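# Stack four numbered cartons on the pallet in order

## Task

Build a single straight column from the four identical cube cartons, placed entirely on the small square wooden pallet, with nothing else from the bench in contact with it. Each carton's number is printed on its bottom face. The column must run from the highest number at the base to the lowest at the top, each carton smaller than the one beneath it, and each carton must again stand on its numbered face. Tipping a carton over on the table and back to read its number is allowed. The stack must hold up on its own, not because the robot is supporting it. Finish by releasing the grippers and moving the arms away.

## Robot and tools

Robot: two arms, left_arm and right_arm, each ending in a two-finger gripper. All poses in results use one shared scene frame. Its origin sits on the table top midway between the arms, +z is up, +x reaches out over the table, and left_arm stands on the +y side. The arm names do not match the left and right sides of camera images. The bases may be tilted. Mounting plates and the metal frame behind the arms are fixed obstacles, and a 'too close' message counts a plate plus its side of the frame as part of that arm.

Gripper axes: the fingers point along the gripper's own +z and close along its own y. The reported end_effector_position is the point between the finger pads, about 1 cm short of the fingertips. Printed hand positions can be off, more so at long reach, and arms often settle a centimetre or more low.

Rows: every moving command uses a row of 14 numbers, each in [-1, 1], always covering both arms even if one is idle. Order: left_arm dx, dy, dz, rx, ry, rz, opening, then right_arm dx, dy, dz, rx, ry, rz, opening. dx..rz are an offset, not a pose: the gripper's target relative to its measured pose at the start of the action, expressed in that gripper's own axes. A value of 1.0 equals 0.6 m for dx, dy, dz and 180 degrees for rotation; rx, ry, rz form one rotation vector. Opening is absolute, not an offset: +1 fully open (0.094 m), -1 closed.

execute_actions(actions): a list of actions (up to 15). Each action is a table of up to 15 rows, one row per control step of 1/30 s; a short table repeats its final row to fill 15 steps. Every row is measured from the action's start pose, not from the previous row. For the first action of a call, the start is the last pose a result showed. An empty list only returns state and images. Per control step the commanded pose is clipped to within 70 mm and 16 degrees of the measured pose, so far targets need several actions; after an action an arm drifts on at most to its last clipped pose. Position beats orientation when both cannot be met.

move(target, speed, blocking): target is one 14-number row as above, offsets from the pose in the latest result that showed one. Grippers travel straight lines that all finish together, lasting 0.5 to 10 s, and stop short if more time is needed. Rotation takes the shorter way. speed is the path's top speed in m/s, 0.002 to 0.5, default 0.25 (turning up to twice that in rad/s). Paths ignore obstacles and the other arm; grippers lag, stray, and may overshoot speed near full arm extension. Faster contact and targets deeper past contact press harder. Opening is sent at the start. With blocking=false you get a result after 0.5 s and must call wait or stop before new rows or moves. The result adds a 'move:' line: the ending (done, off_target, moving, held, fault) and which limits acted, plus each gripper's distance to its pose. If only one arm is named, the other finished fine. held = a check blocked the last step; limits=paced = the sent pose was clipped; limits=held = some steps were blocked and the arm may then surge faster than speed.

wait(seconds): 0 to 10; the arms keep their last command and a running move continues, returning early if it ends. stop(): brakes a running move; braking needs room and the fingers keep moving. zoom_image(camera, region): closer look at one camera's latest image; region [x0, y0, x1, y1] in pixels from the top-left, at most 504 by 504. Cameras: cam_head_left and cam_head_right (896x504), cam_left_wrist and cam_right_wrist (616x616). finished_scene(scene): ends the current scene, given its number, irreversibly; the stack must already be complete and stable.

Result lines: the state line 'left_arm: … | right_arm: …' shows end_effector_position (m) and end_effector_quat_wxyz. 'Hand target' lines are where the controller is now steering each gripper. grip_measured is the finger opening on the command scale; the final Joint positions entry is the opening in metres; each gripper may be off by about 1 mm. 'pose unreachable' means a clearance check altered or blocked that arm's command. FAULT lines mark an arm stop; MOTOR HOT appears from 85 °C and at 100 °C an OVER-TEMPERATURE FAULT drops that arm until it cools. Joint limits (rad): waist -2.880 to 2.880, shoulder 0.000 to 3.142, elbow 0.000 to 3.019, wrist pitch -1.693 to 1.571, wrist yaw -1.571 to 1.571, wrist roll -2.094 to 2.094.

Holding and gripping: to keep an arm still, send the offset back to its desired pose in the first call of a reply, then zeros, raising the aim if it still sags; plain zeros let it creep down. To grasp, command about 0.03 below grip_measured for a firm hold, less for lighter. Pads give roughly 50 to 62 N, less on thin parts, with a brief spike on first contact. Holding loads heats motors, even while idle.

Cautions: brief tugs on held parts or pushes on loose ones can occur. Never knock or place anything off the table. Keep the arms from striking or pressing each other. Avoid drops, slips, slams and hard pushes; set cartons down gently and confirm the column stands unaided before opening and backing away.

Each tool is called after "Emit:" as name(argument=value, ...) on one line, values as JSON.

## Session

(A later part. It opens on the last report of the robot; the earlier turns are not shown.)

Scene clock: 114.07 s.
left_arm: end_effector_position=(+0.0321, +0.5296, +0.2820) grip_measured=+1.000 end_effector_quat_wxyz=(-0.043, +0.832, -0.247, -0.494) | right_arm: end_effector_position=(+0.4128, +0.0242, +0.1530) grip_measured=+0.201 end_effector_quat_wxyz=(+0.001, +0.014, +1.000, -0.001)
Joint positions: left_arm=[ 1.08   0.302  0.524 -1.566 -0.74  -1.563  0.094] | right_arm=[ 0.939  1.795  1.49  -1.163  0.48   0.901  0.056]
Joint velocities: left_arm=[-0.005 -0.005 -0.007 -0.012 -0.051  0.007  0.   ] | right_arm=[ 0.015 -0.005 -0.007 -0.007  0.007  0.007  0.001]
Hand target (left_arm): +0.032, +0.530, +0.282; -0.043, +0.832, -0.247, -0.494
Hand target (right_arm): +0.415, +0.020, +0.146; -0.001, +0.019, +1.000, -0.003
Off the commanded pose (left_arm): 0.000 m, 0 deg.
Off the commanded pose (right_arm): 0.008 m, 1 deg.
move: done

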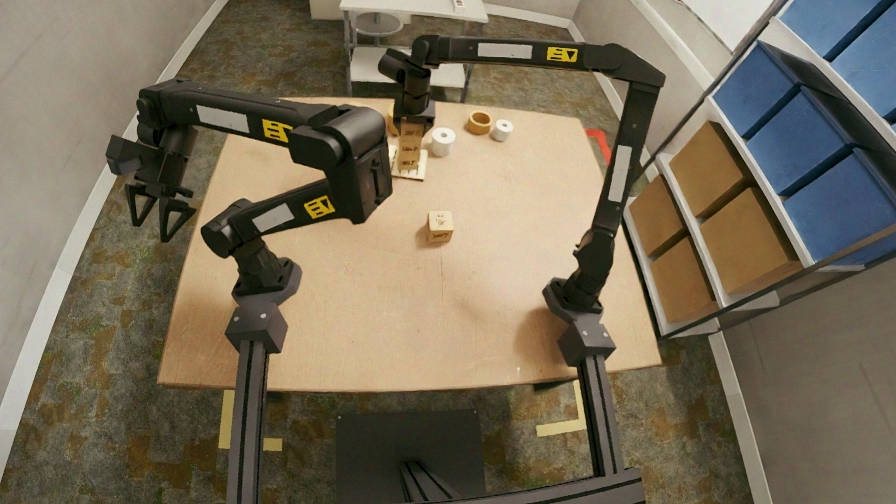

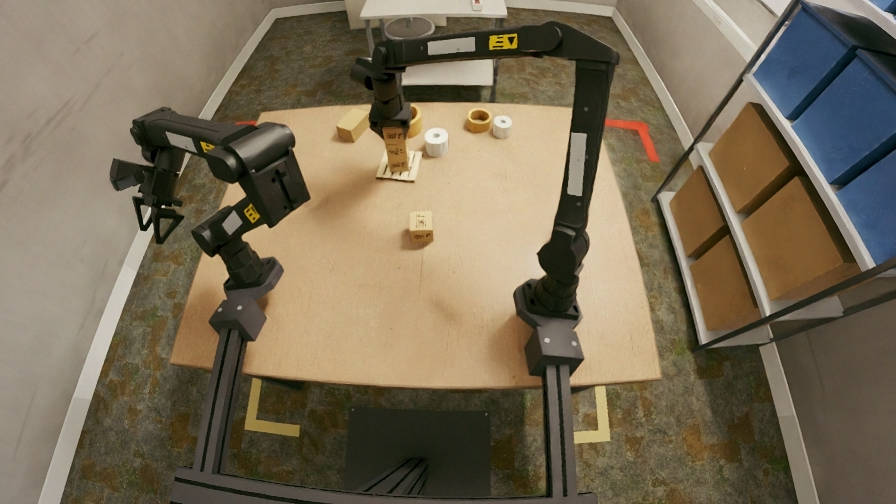

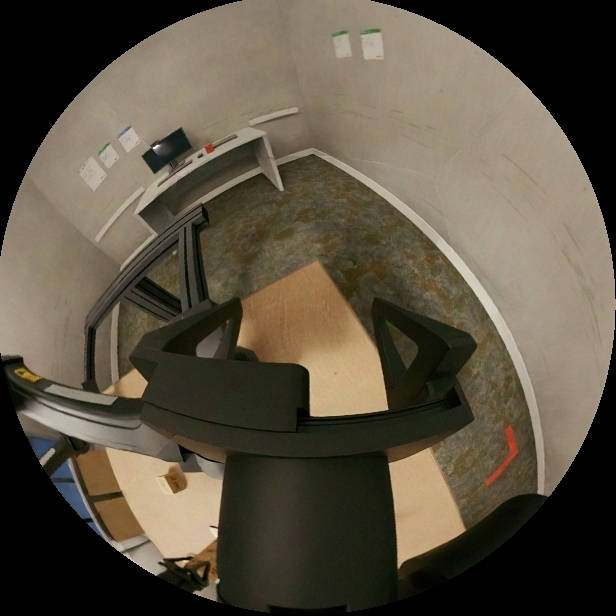

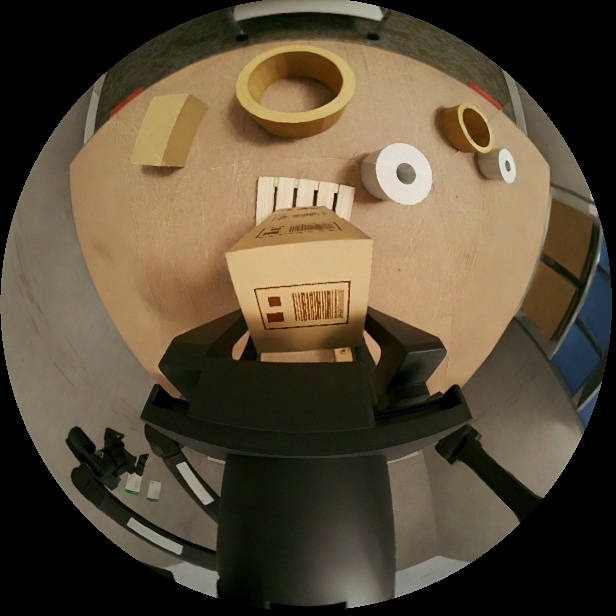

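Nicely flush.

Emit:
execute_actions(actions=[[[0,0,0,0,0,0,1,0,0,0,0,0,0,0.2]],[[0,0,0,0,0,0,1,0,0,0,0,0,0,0.25]],[[0,0,0,0,0,0,1,0,0,0,0,0,0,1]],[[0,0,0,0,0,0,1,0,0,0,0,0,0,1]]])

Emit:
move(target=[0,0,0,0,0,0,1,0,0,-0.13,0,0,0,1], speed=0.1)

Emit:
move(target=[0,0,0,0,0,0,1,0.2,-0.06,-0.02,0,0,0,1])

Emit:
move(target=[0,0,0,0,0,0,1,0.16,-0.05,0.2,0,0,-0.01,1])

Scene clock: 116.40 s.
left_arm: end_effector_position=(+0.0321, +0.5296, +0.2820) grip_measured=+1.000 end_effector_quat_wxyz=(-0.043, +0.832, -0.247, -0.494) | right_arm: end_effector_position=(+0.4128, +0.0242, +0.1530) grip_measured=+1.000 end_effector_quat_wxyz=(+0.001, +0.014, +1.000, -0.001)
Joint positions: left_arm=[ 1.08   0.302  0.524 -1.566 -0.74  -1.563  0.094] | right_arm=[ 0.939  1.795  1.49  -1.163  0.48   0.901  0.094]
Joint velocities: left_arm=[-0.015 -0.005 -0.012 -0.012 -0.022  0.037  0.   ] | right_arm=[-0.005 -0.005 -0.002 -0.017 -0.022 -0.051  0.   ]
Hand target (left_arm): +0.032, +0.530, +0.282; -0.043, +0.832, -0.247, -0.494
Hand target (right_arm): +0.413, +0.024, +0.153; +0.001, +0.014, +1.000, -0.001
Off the commanded pose (left_arm): 0.000 m, 0 deg.
Off the commanded pose (right_arm): 0.000 m, 0 deg.

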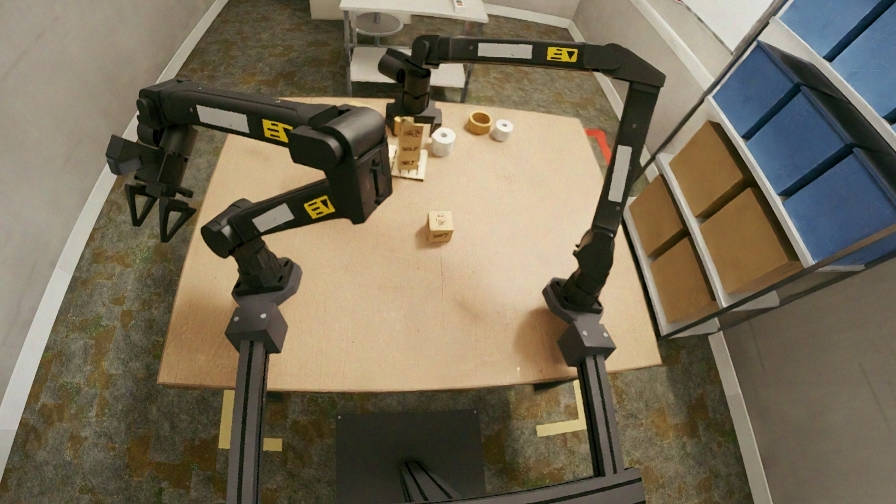

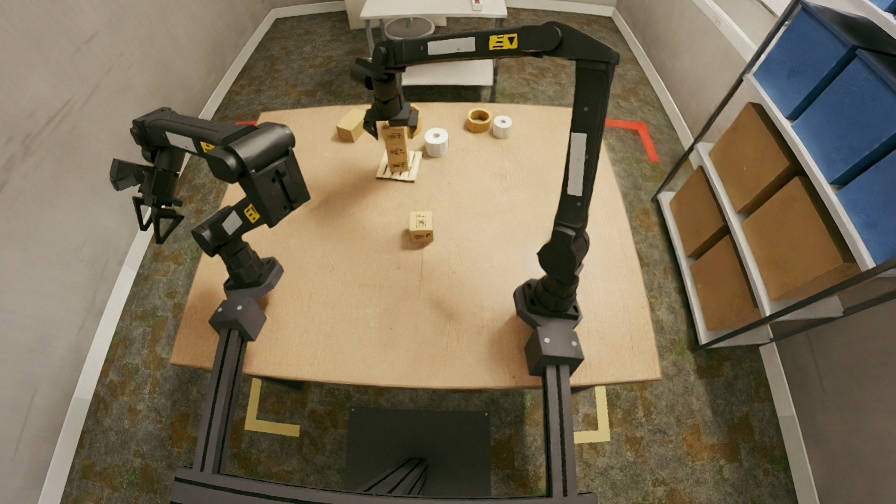

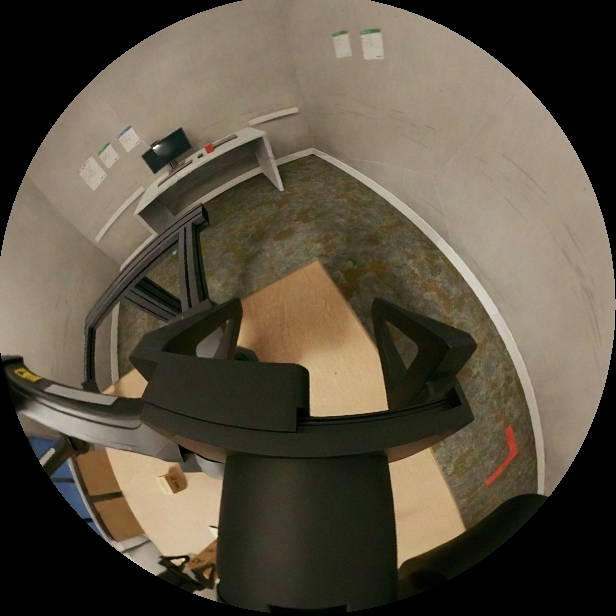

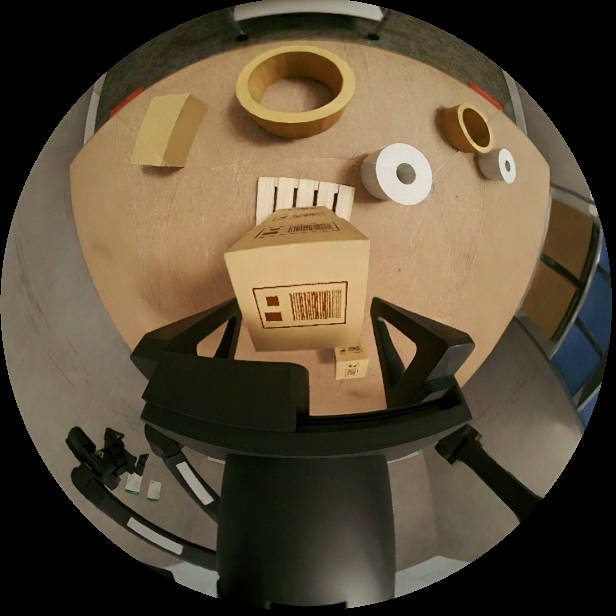

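Scene clock: 117.60 s.
left_arm: end_effector_position=(+0.0321, +0.5296, +0.2820) grip_measured=+1.000 end_effector_quat_wxyz=(-0.043, +0.832, -0.247, -0.494) | right_arm: end_effector_position=(+0.3987, +0.0169, +0.2068) grip_measured=+1.000 end_effector_quat_wxyz=(-0.014, -0.001, +1.000, -0.022)
Joint positions: left_arm=[ 1.08   0.302  0.524 -1.566 -0.74  -1.563  0.094] | right_arm=[ 0.996  1.759  1.558 -1.356  0.484  0.962  0.094]
Joint velocities: left_arm=[-0.005 -0.015  0.007 -0.007  0.022 -0.037  0.   ] | right_arm=[-0.015  0.005 -0.002 -0.017 -0.022 -0.066  0.   ]
Hand target (left_arm): +0.032, +0.530, +0.282; -0.043, +0.832, -0.247, -0.494
Hand target (right_arm): +0.411, +0.024, +0.231; +0.001, +0.014, +1.000, -0.001
Off the commanded pose (left_arm): 0.000 m, 0 deg.
Off the commanded pose (right_arm): 0.029 m, 3 deg.
move: off_target (right_arm)

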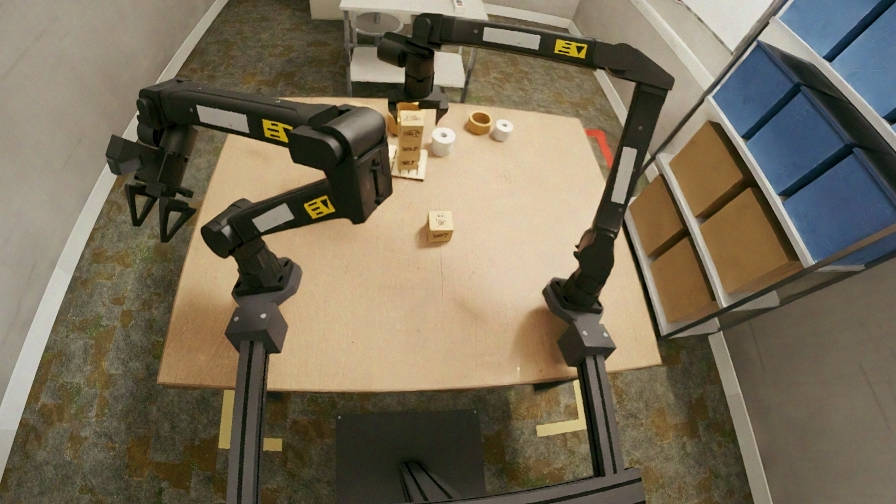

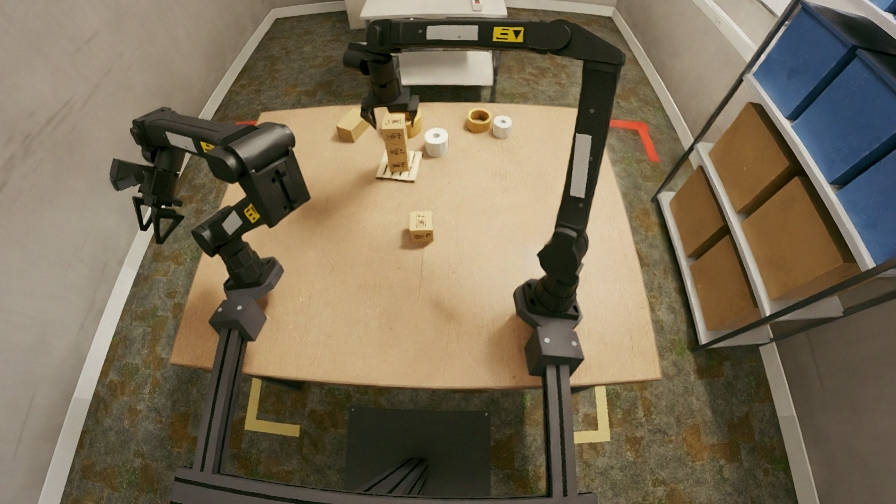

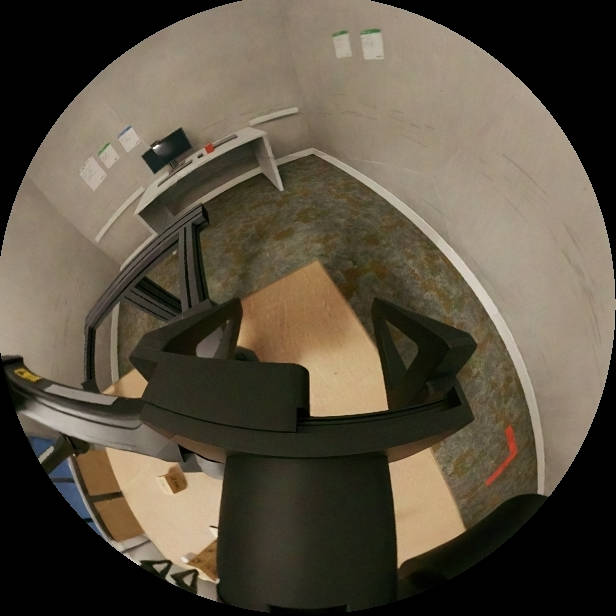

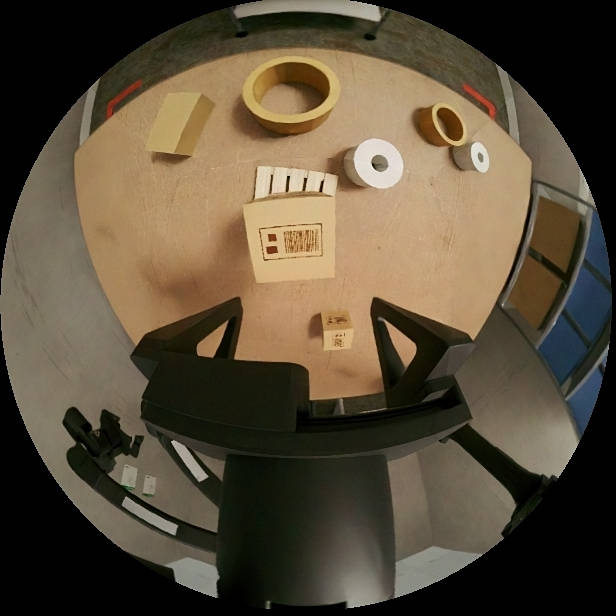

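Scene clock: 118.67 s.
left_arm: end_effector_position=(+0.0321, +0.5296, +0.2820) grip_measured=+1.000 end_effector_quat_wxyz=(-0.043, +0.832, -0.247, -0.494) | right_arm: end_effector_position=(+0.2780, -0.0166, +0.2193) grip_measured=+1.000 end_effector_quat_wxyz=(-0.017, -0.014, +0.999, -0.028)
Joint positions: left_arm=[ 1.08   0.302  0.524 -1.566 -0.74  -1.563  0.094] | right_arm=[ 1.165  1.581  1.24  -1.321  0.48   1.135  0.094]
Joint velocities: left_arm=[ 0.005  0.005 -0.007 -0.007 -0.081 -0.081  0.   ] | right_arm=[-0.015 -0.005 -0.007 -0.012 -0.037  0.022  0.   ]
Hand target (left_arm): +0.032, +0.530, +0.282; -0.043, +0.832, -0.247, -0.494
Hand target (right_arm): +0.279, -0.019, +0.221; -0.014, -0.001, +1.000, -0.024
Off the commanded pose (left_arm): 0.000 m, 0 deg.
Off the commanded pose (right_arm): 0.005 m, 2 deg.
move: done

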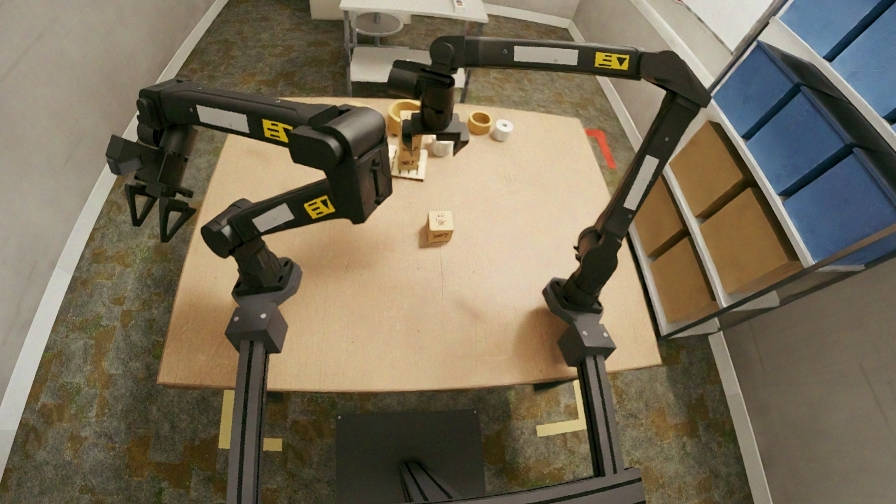

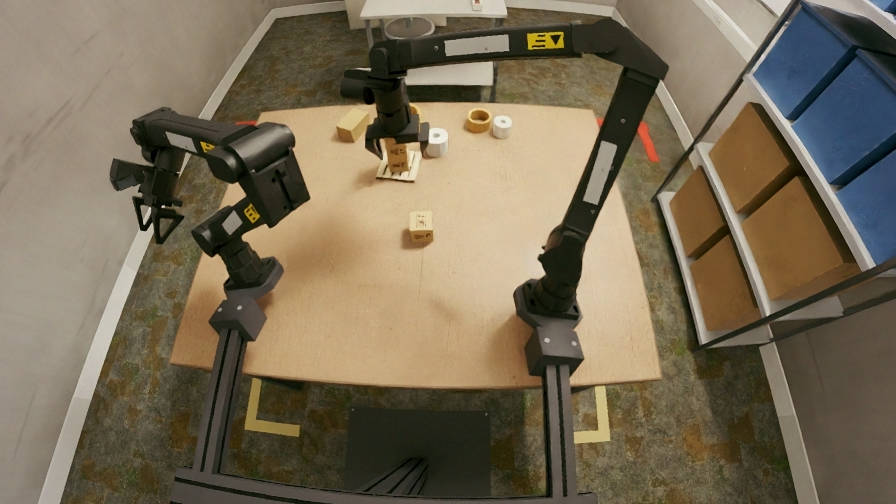

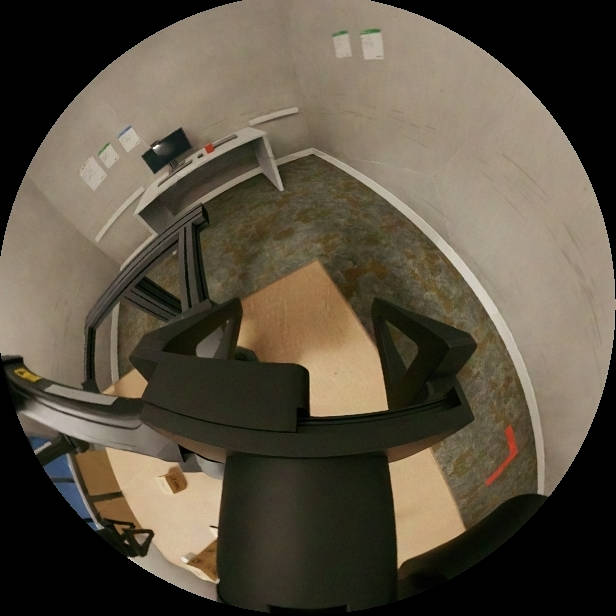

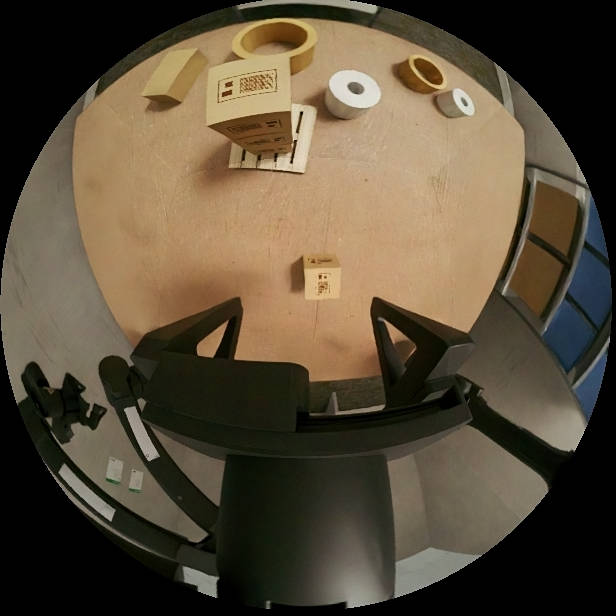

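Scene clock: 119.77 s.
left_arm: end_effector_position=(+0.0321, +0.5296, +0.2820) grip_measured=+1.000 end_effector_quat_wxyz=(-0.043, +0.832, -0.247, -0.494) | right_arm: end_effector_position=(+0.1863, -0.0597, +0.1050) grip_measured=+1.000 end_effector_quat_wxyz=(-0.018, -0.019, +0.999, -0.029)
Joint positions: left_arm=[ 1.08   0.302  0.524 -1.566 -0.74  -1.563  0.094] | right_arm=[ 1.174  1.577  0.836 -0.928  0.48   1.135  0.094]
Joint velocities: left_arm=[-0.005 -0.015  0.002 -0.007  0.007  0.066  0.   ] | right_arm=[-0.015 -0.005  0.007 -0.017  0.037 -0.007  0.   ]
Hand target (left_arm): +0.032, +0.530, +0.282; -0.043, +0.832, -0.247, -0.494
Hand target (right_arm): +0.181, -0.056, +0.103; -0.017, -0.029, +0.999, -0.028
Off the commanded pose (left_arm): 0.000 m, 0 deg.
Off the commanded pose (right_arm): 0.008 m, 1 deg.
move: done

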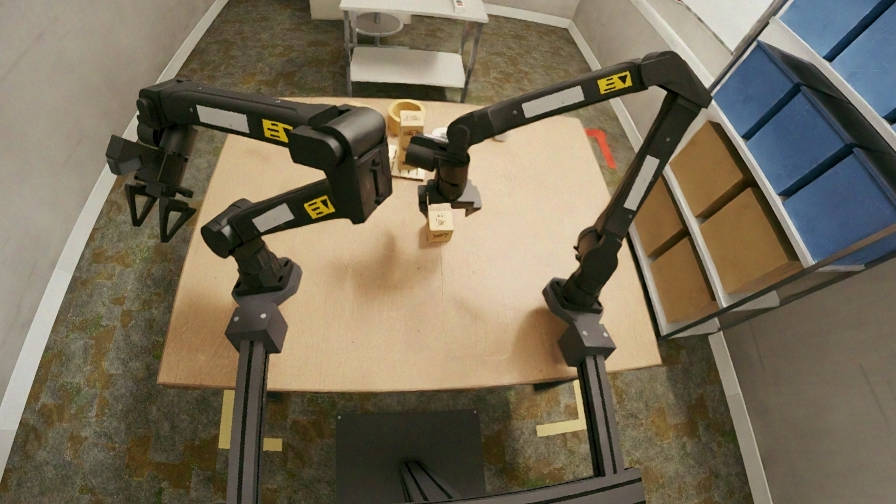

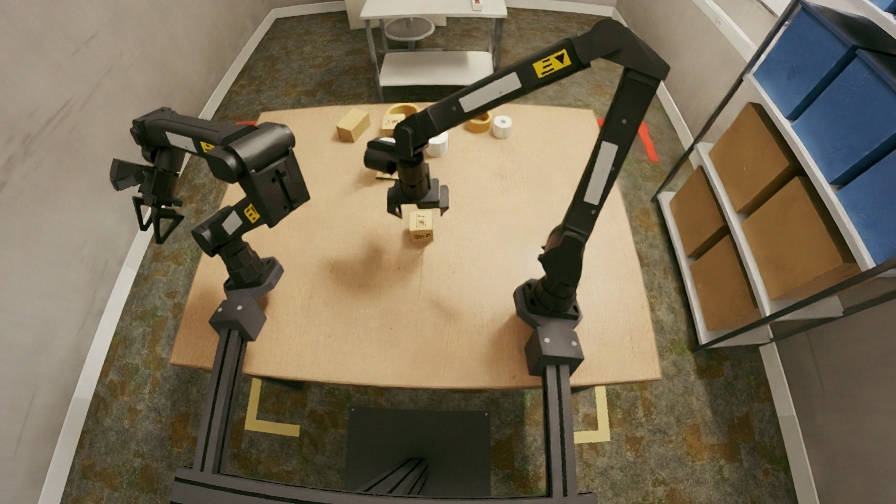

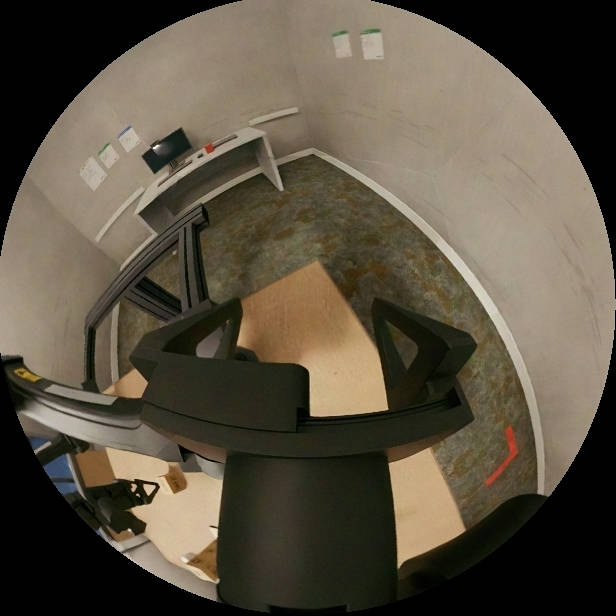

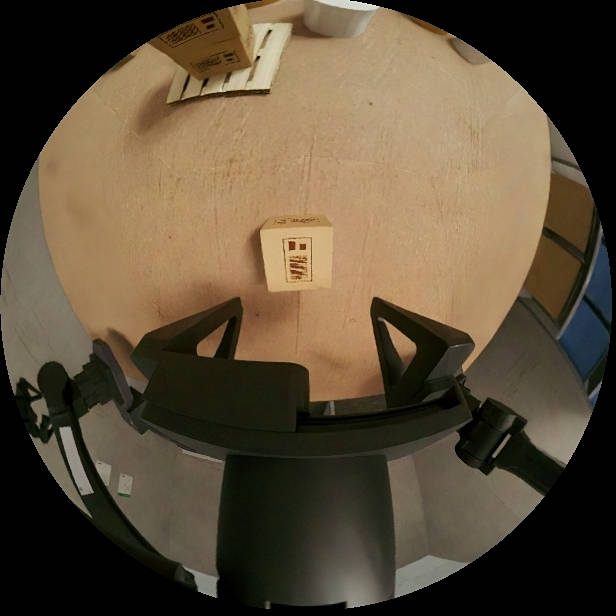

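Emit:
move(target=[0,0,0,0,0,0,1,0.005,0.018,0.14,-0.018,-0.011,0,1], speed=0.08)

Scene clock: 121.30 s.
left_arm: end_effector_position=(+0.0321, +0.5296, +0.2820) grip_measured=+1.000 end_effector_quat_wxyz=(-0.043, +0.832, -0.247, -0.494) | right_arm: end_effector_position=(+0.1840, -0.0474, +0.0315) grip_measured=+1.000 end_effector_quat_wxyz=(+0.004, -0.013, +1.000, +0.011)
Joint positions: left_arm=[ 1.08   0.302  0.524 -1.566 -0.74  -1.563  0.094] | right_arm=[ 1.098  1.704  0.741 -0.563  0.483  1.015  0.094]
Joint velocities: left_arm=[-0.015 -0.005 -0.017  0.012  0.051 -0.051  0.   ] | right_arm=[-0.015 -0.005 -0.017 -0.002 -0.022 -0.037  0.   ]
Hand target (left_arm): +0.032, +0.530, +0.282; -0.043, +0.832, -0.247, -0.494
Hand target (right_arm): +0.181, -0.054, +0.022; -0.001, -0.020, +1.000, +0.001
Off the commanded pose (left_arm): 0.000 m, 0 deg.
Off the commanded pose (right_arm): 0.013 m, 2 deg.
move: off_target (right_arm)

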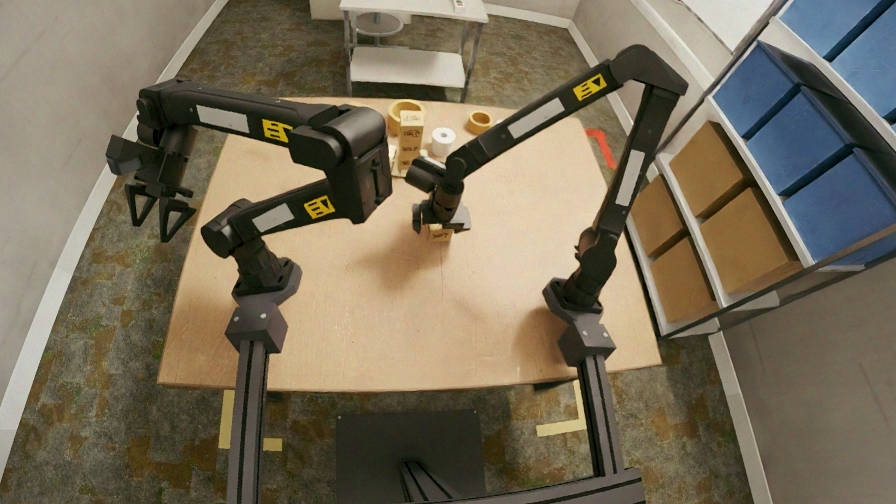

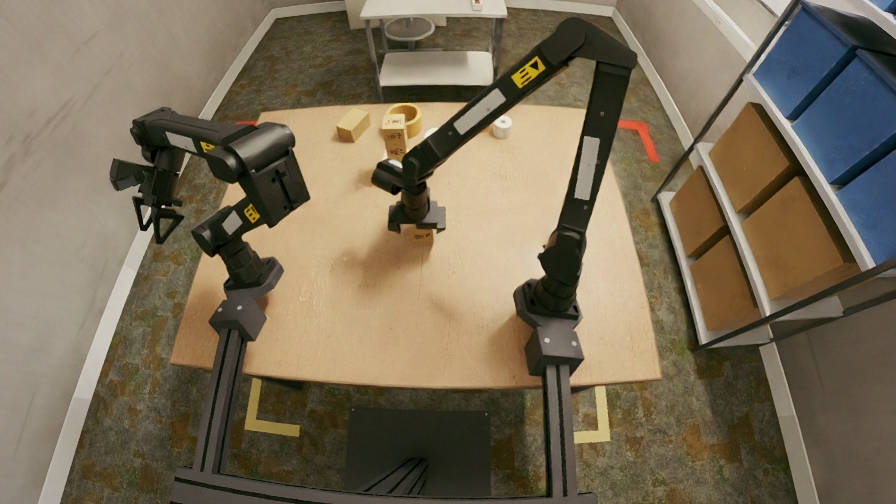

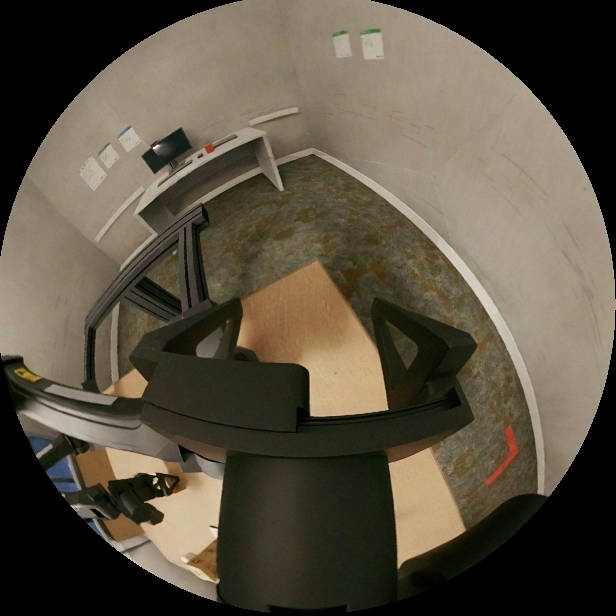

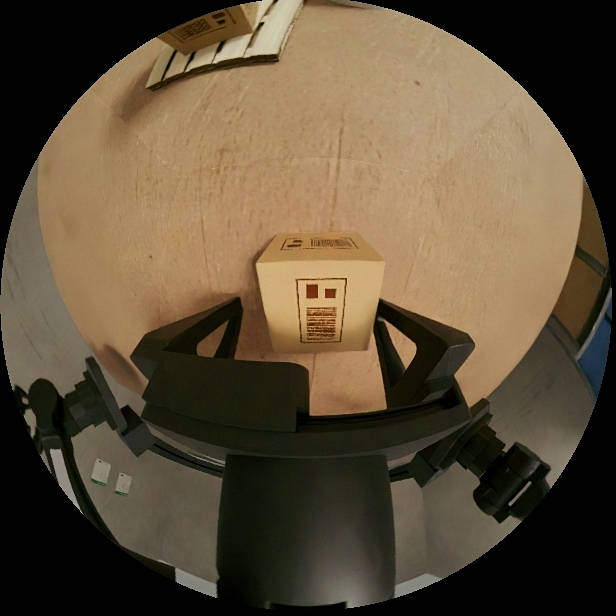

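Emit:
execute_actions(actions=[[[0,0,0,0,0,0,1,0,-0.02,0,0,0,0,0.7]],[[0,0,0,0,0,0,1,0,0,0,0,0,0,0.4]],[[0,0,0,0,0,0,1,0,0,0,0,0,0,0.27]],[[0,0,0,0,0,0,1,0,0,0,0,0,0,0.15]]])

Emit:
move(target=[0,0,0,0,0,0,1,-0.15,0.05,-0.43,0,0,0,0.15])

Emit:
move(target=[0,0,0,0,0,0,1,-0.26,0.09,-0.03,-0.015,-0.005,0,0.15], speed=0.2)

Scene clock: 123.57 s.
left_arm: end_effector_position=(+0.0321, +0.5296, +0.2820) grip_measured=+1.000 end_effector_quat_wxyz=(-0.043, +0.832, -0.247, -0.494) | right_arm: end_effector_position=(+0.1772, -0.0562, +0.0286) grip_measured=+0.207 end_effector_quat_wxyz=(+0.001, -0.017, +1.000, +0.006)
Joint positions: left_arm=[ 1.08   0.302  0.524 -1.566 -0.74  -1.563  0.094] | right_arm=[ 1.098  1.699  0.717 -0.559  0.483  1.013  0.057]
Joint velocities: left_arm=[-0.005 -0.005  0.002  0.002  0.037  0.007  0.   ] | right_arm=[-0.015 -0.005 -0.012  0.002 -0.022 -0.051 -0.   ]
Hand target (left_arm): +0.032, +0.530, +0.282; -0.043, +0.832, -0.247, -0.494
Hand target (right_arm): +0.177, -0.056, +0.029; +0.001, -0.017, +1.000, +0.006
Off the commanded pose (left_arm): 0.000 m, 0 deg.
Off the commanded pose (right_arm): 0.000 m, 0 deg.

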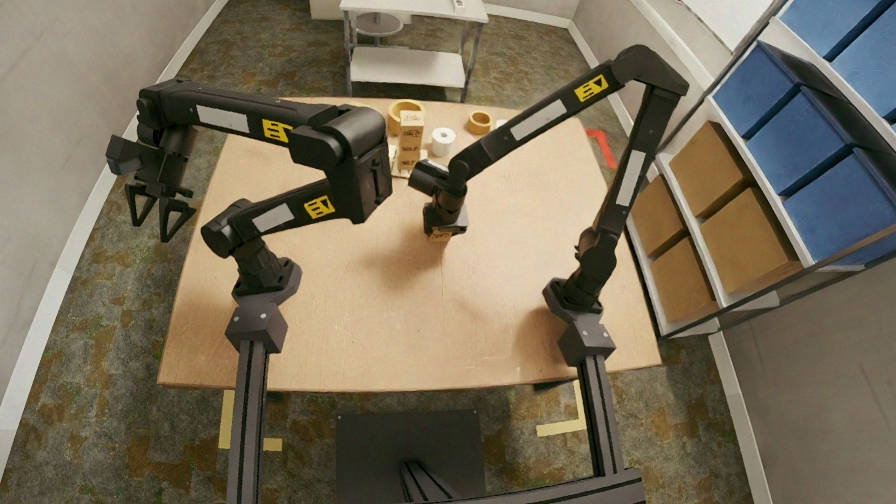

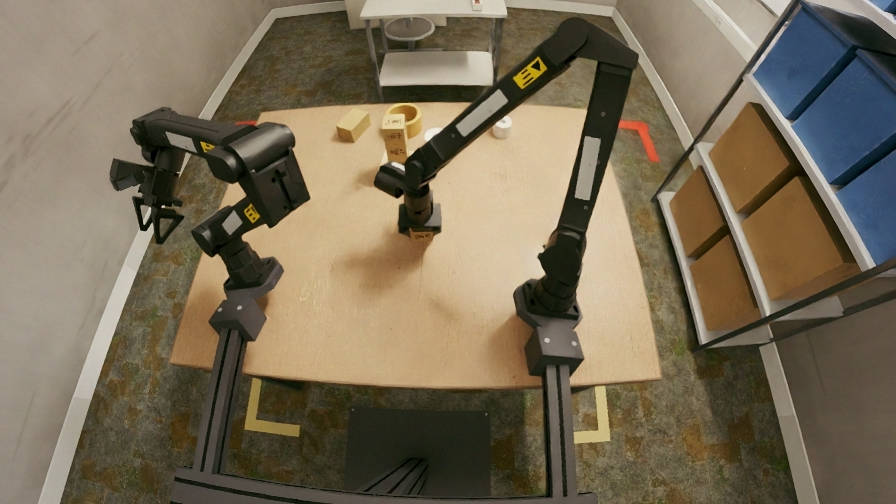

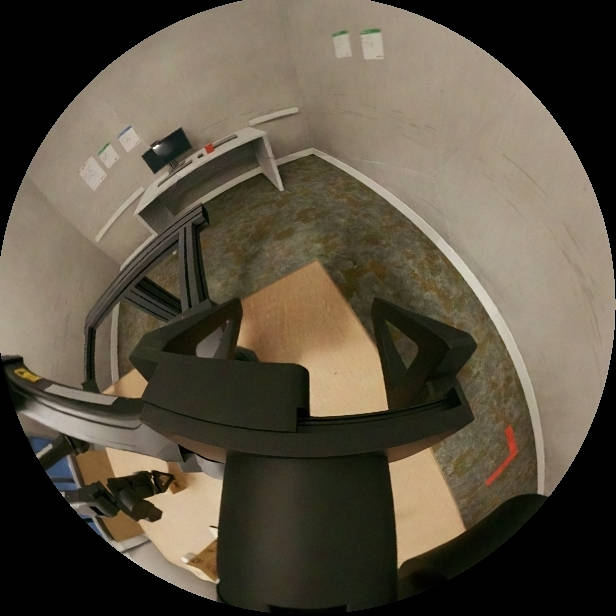

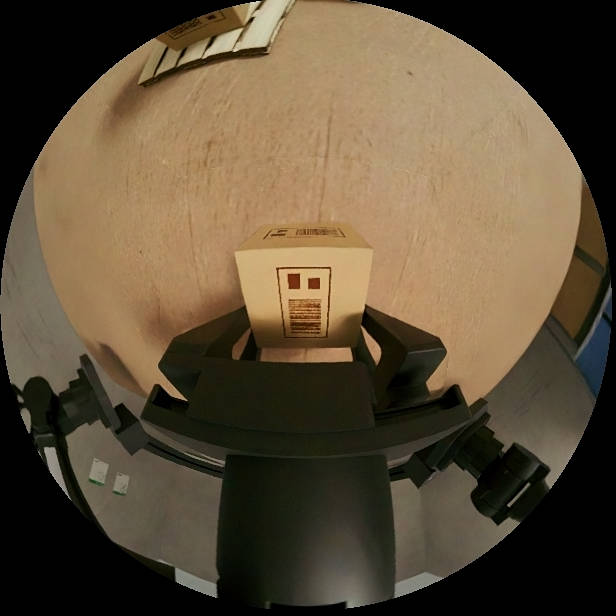

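Scene clock: 125.10 s.
left_arm: end_effector_position=(+0.0321, +0.5296, +0.2820) grip_measured=+1.000 end_effector_quat_wxyz=(-0.043, +0.832, -0.247, -0.494) | right_arm: end_effector_position=(+0.2540, -0.0343, +0.2682) grip_measured=+0.207 end_effector_quat_wxyz=(-0.007, -0.030, +0.999, -0.016)
Joint positions: left_arm=[ 1.08   0.302  0.524 -1.566 -0.74  -1.563  0.094] | right_arm=[ 1.253  1.48   1.226 -1.418  0.482  1.185  0.057]
Joint velocities: left_arm=[ 0.005  0.005  0.002 -0.017  0.022  0.007  0.   ] | right_arm=[-0.005 -0.005 -0.022  0.002  0.007  0.007  0.   ]
Hand target (left_arm): +0.032, +0.530, +0.282; -0.043, +0.832, -0.247, -0.494
Hand target (right_arm): +0.261, -0.027, +0.287; +0.001, -0.017, +1.000, +0.004
Off the commanded pose (left_arm): 0.000 m, 0 deg.
Off the commanded pose (right_arm): 0.024 m, 3 deg.
move: off_target (right_arm)

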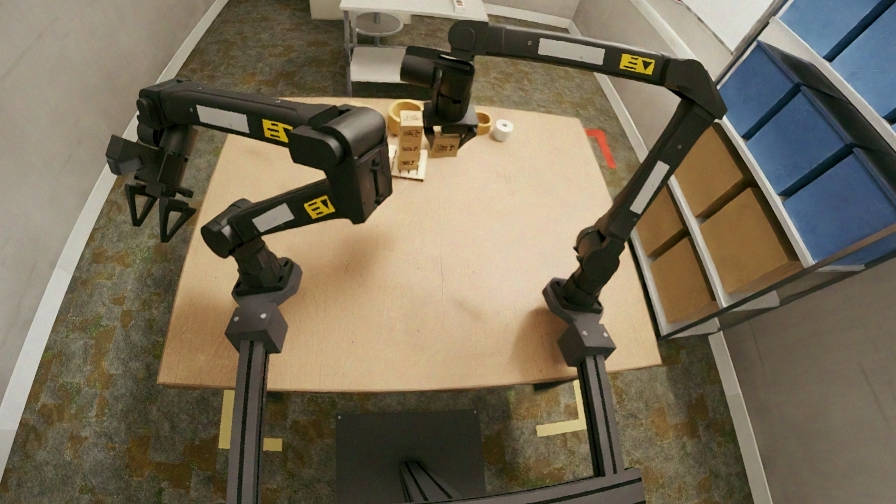

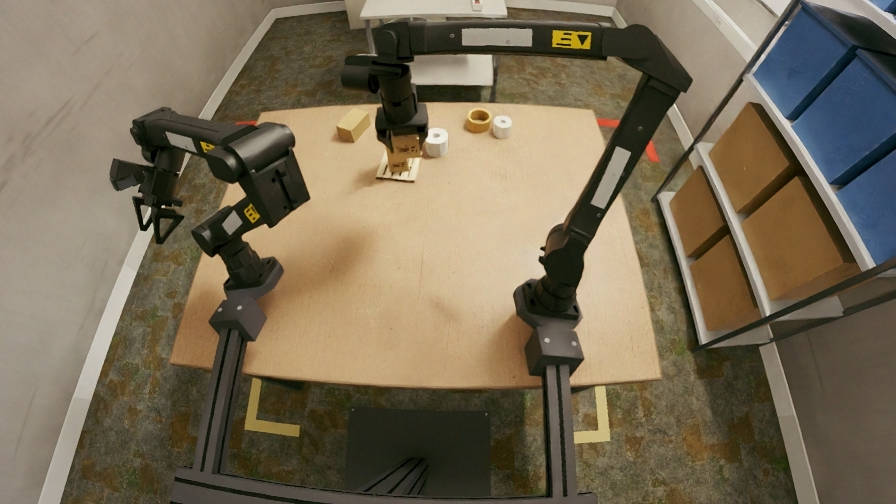

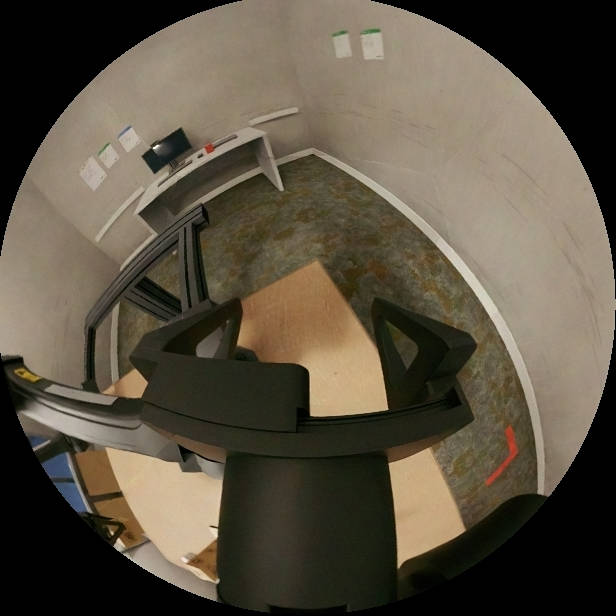

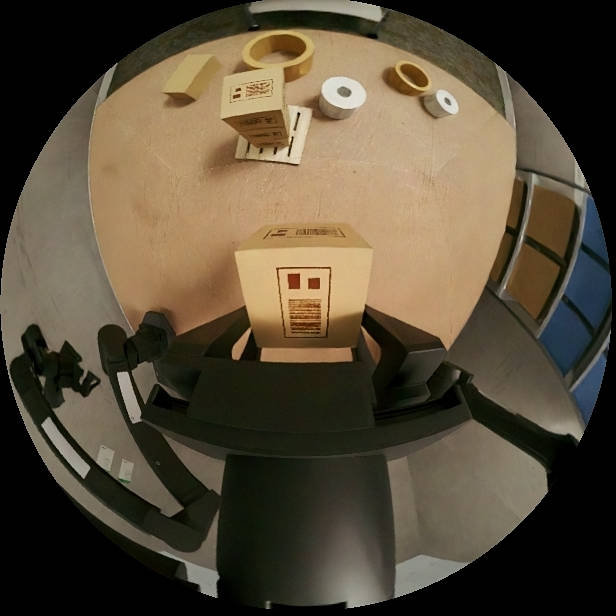

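Scene clock: 126.43 s.
left_arm: end_effector_position=(+0.0321, +0.5296, +0.2820) grip_measured=+1.000 end_effector_quat_wxyz=(-0.043, +0.832, -0.247, -0.494) | right_arm: end_effector_position=(+0.3930, +0.0215, +0.2806) grip_measured=+0.207 end_effector_quat_wxyz=(-0.003, -0.031, +1.000, +0.004)
Joint positions: left_arm=[ 1.08   0.302  0.524 -1.566 -0.74  -1.563  0.094] | right_arm=[ 1.07   1.701  1.646 -1.478  0.476  0.958  0.057]
Joint velocities: left_arm=[ 0.005 -0.005  0.002  0.002  0.022  0.051  0.   ] | right_arm=[-0.015 -0.005 -0.007 -0.002  0.037 -0.051 -0.   ]
Hand target (left_arm): +0.032, +0.530, +0.282; -0.043, +0.832, -0.247, -0.494
Hand target (right_arm): +0.406, +0.029, +0.286; +0.000, -0.031, +0.999, +0.011
Off the commanded pose (left_arm): 0.000 m, 0 deg.
Off the commanded pose (right_arm): 0.016 m, 1 deg.
move: off_target (right_arm)

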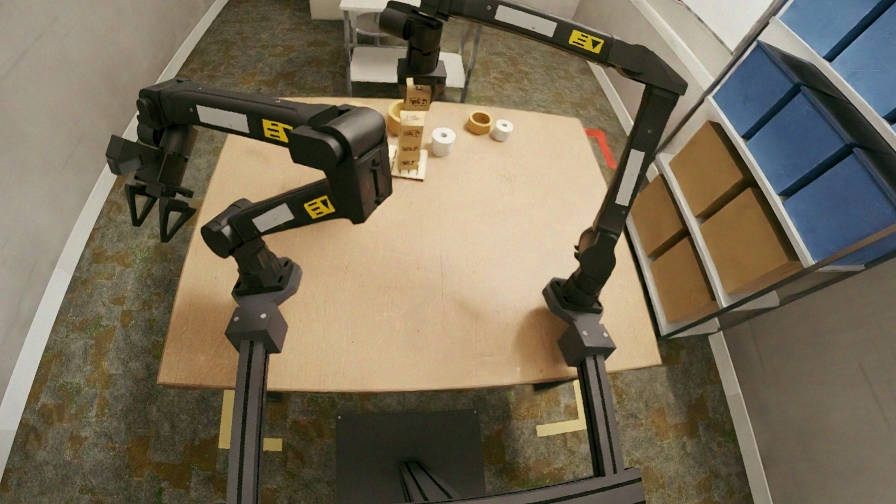

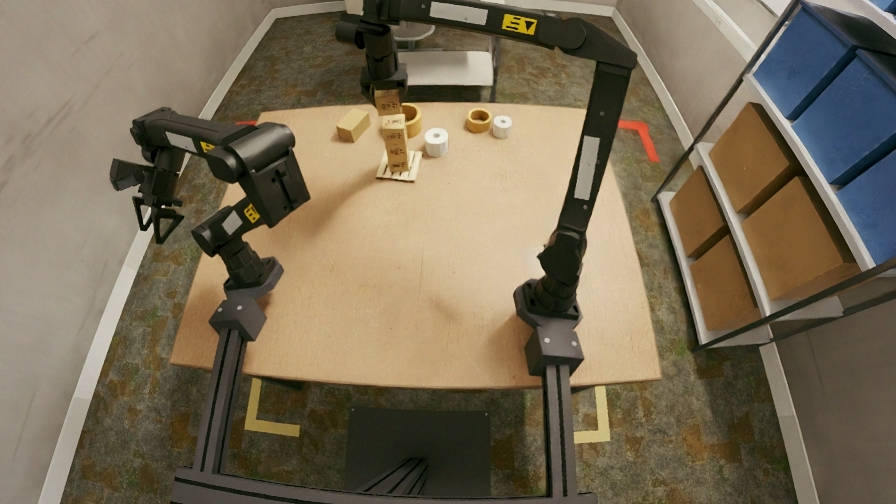

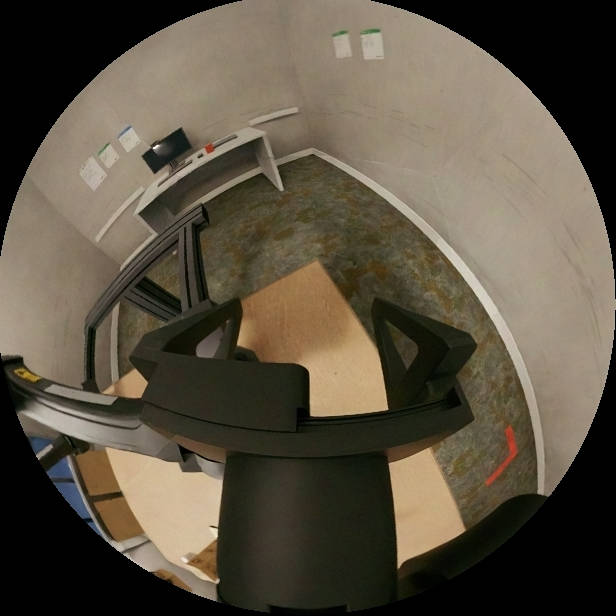

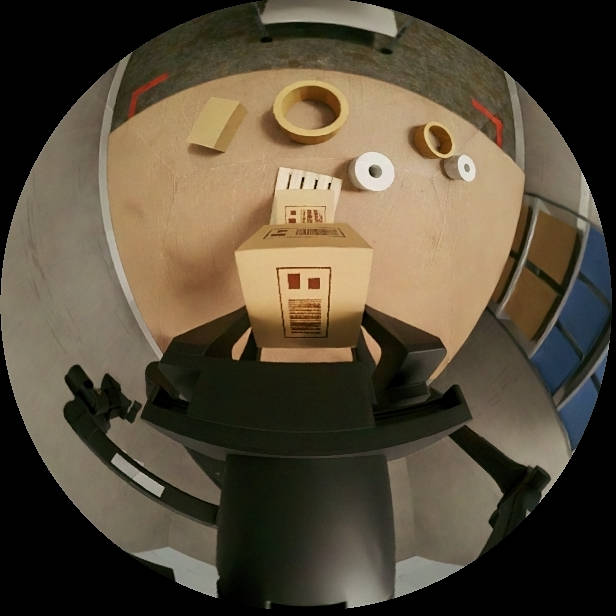

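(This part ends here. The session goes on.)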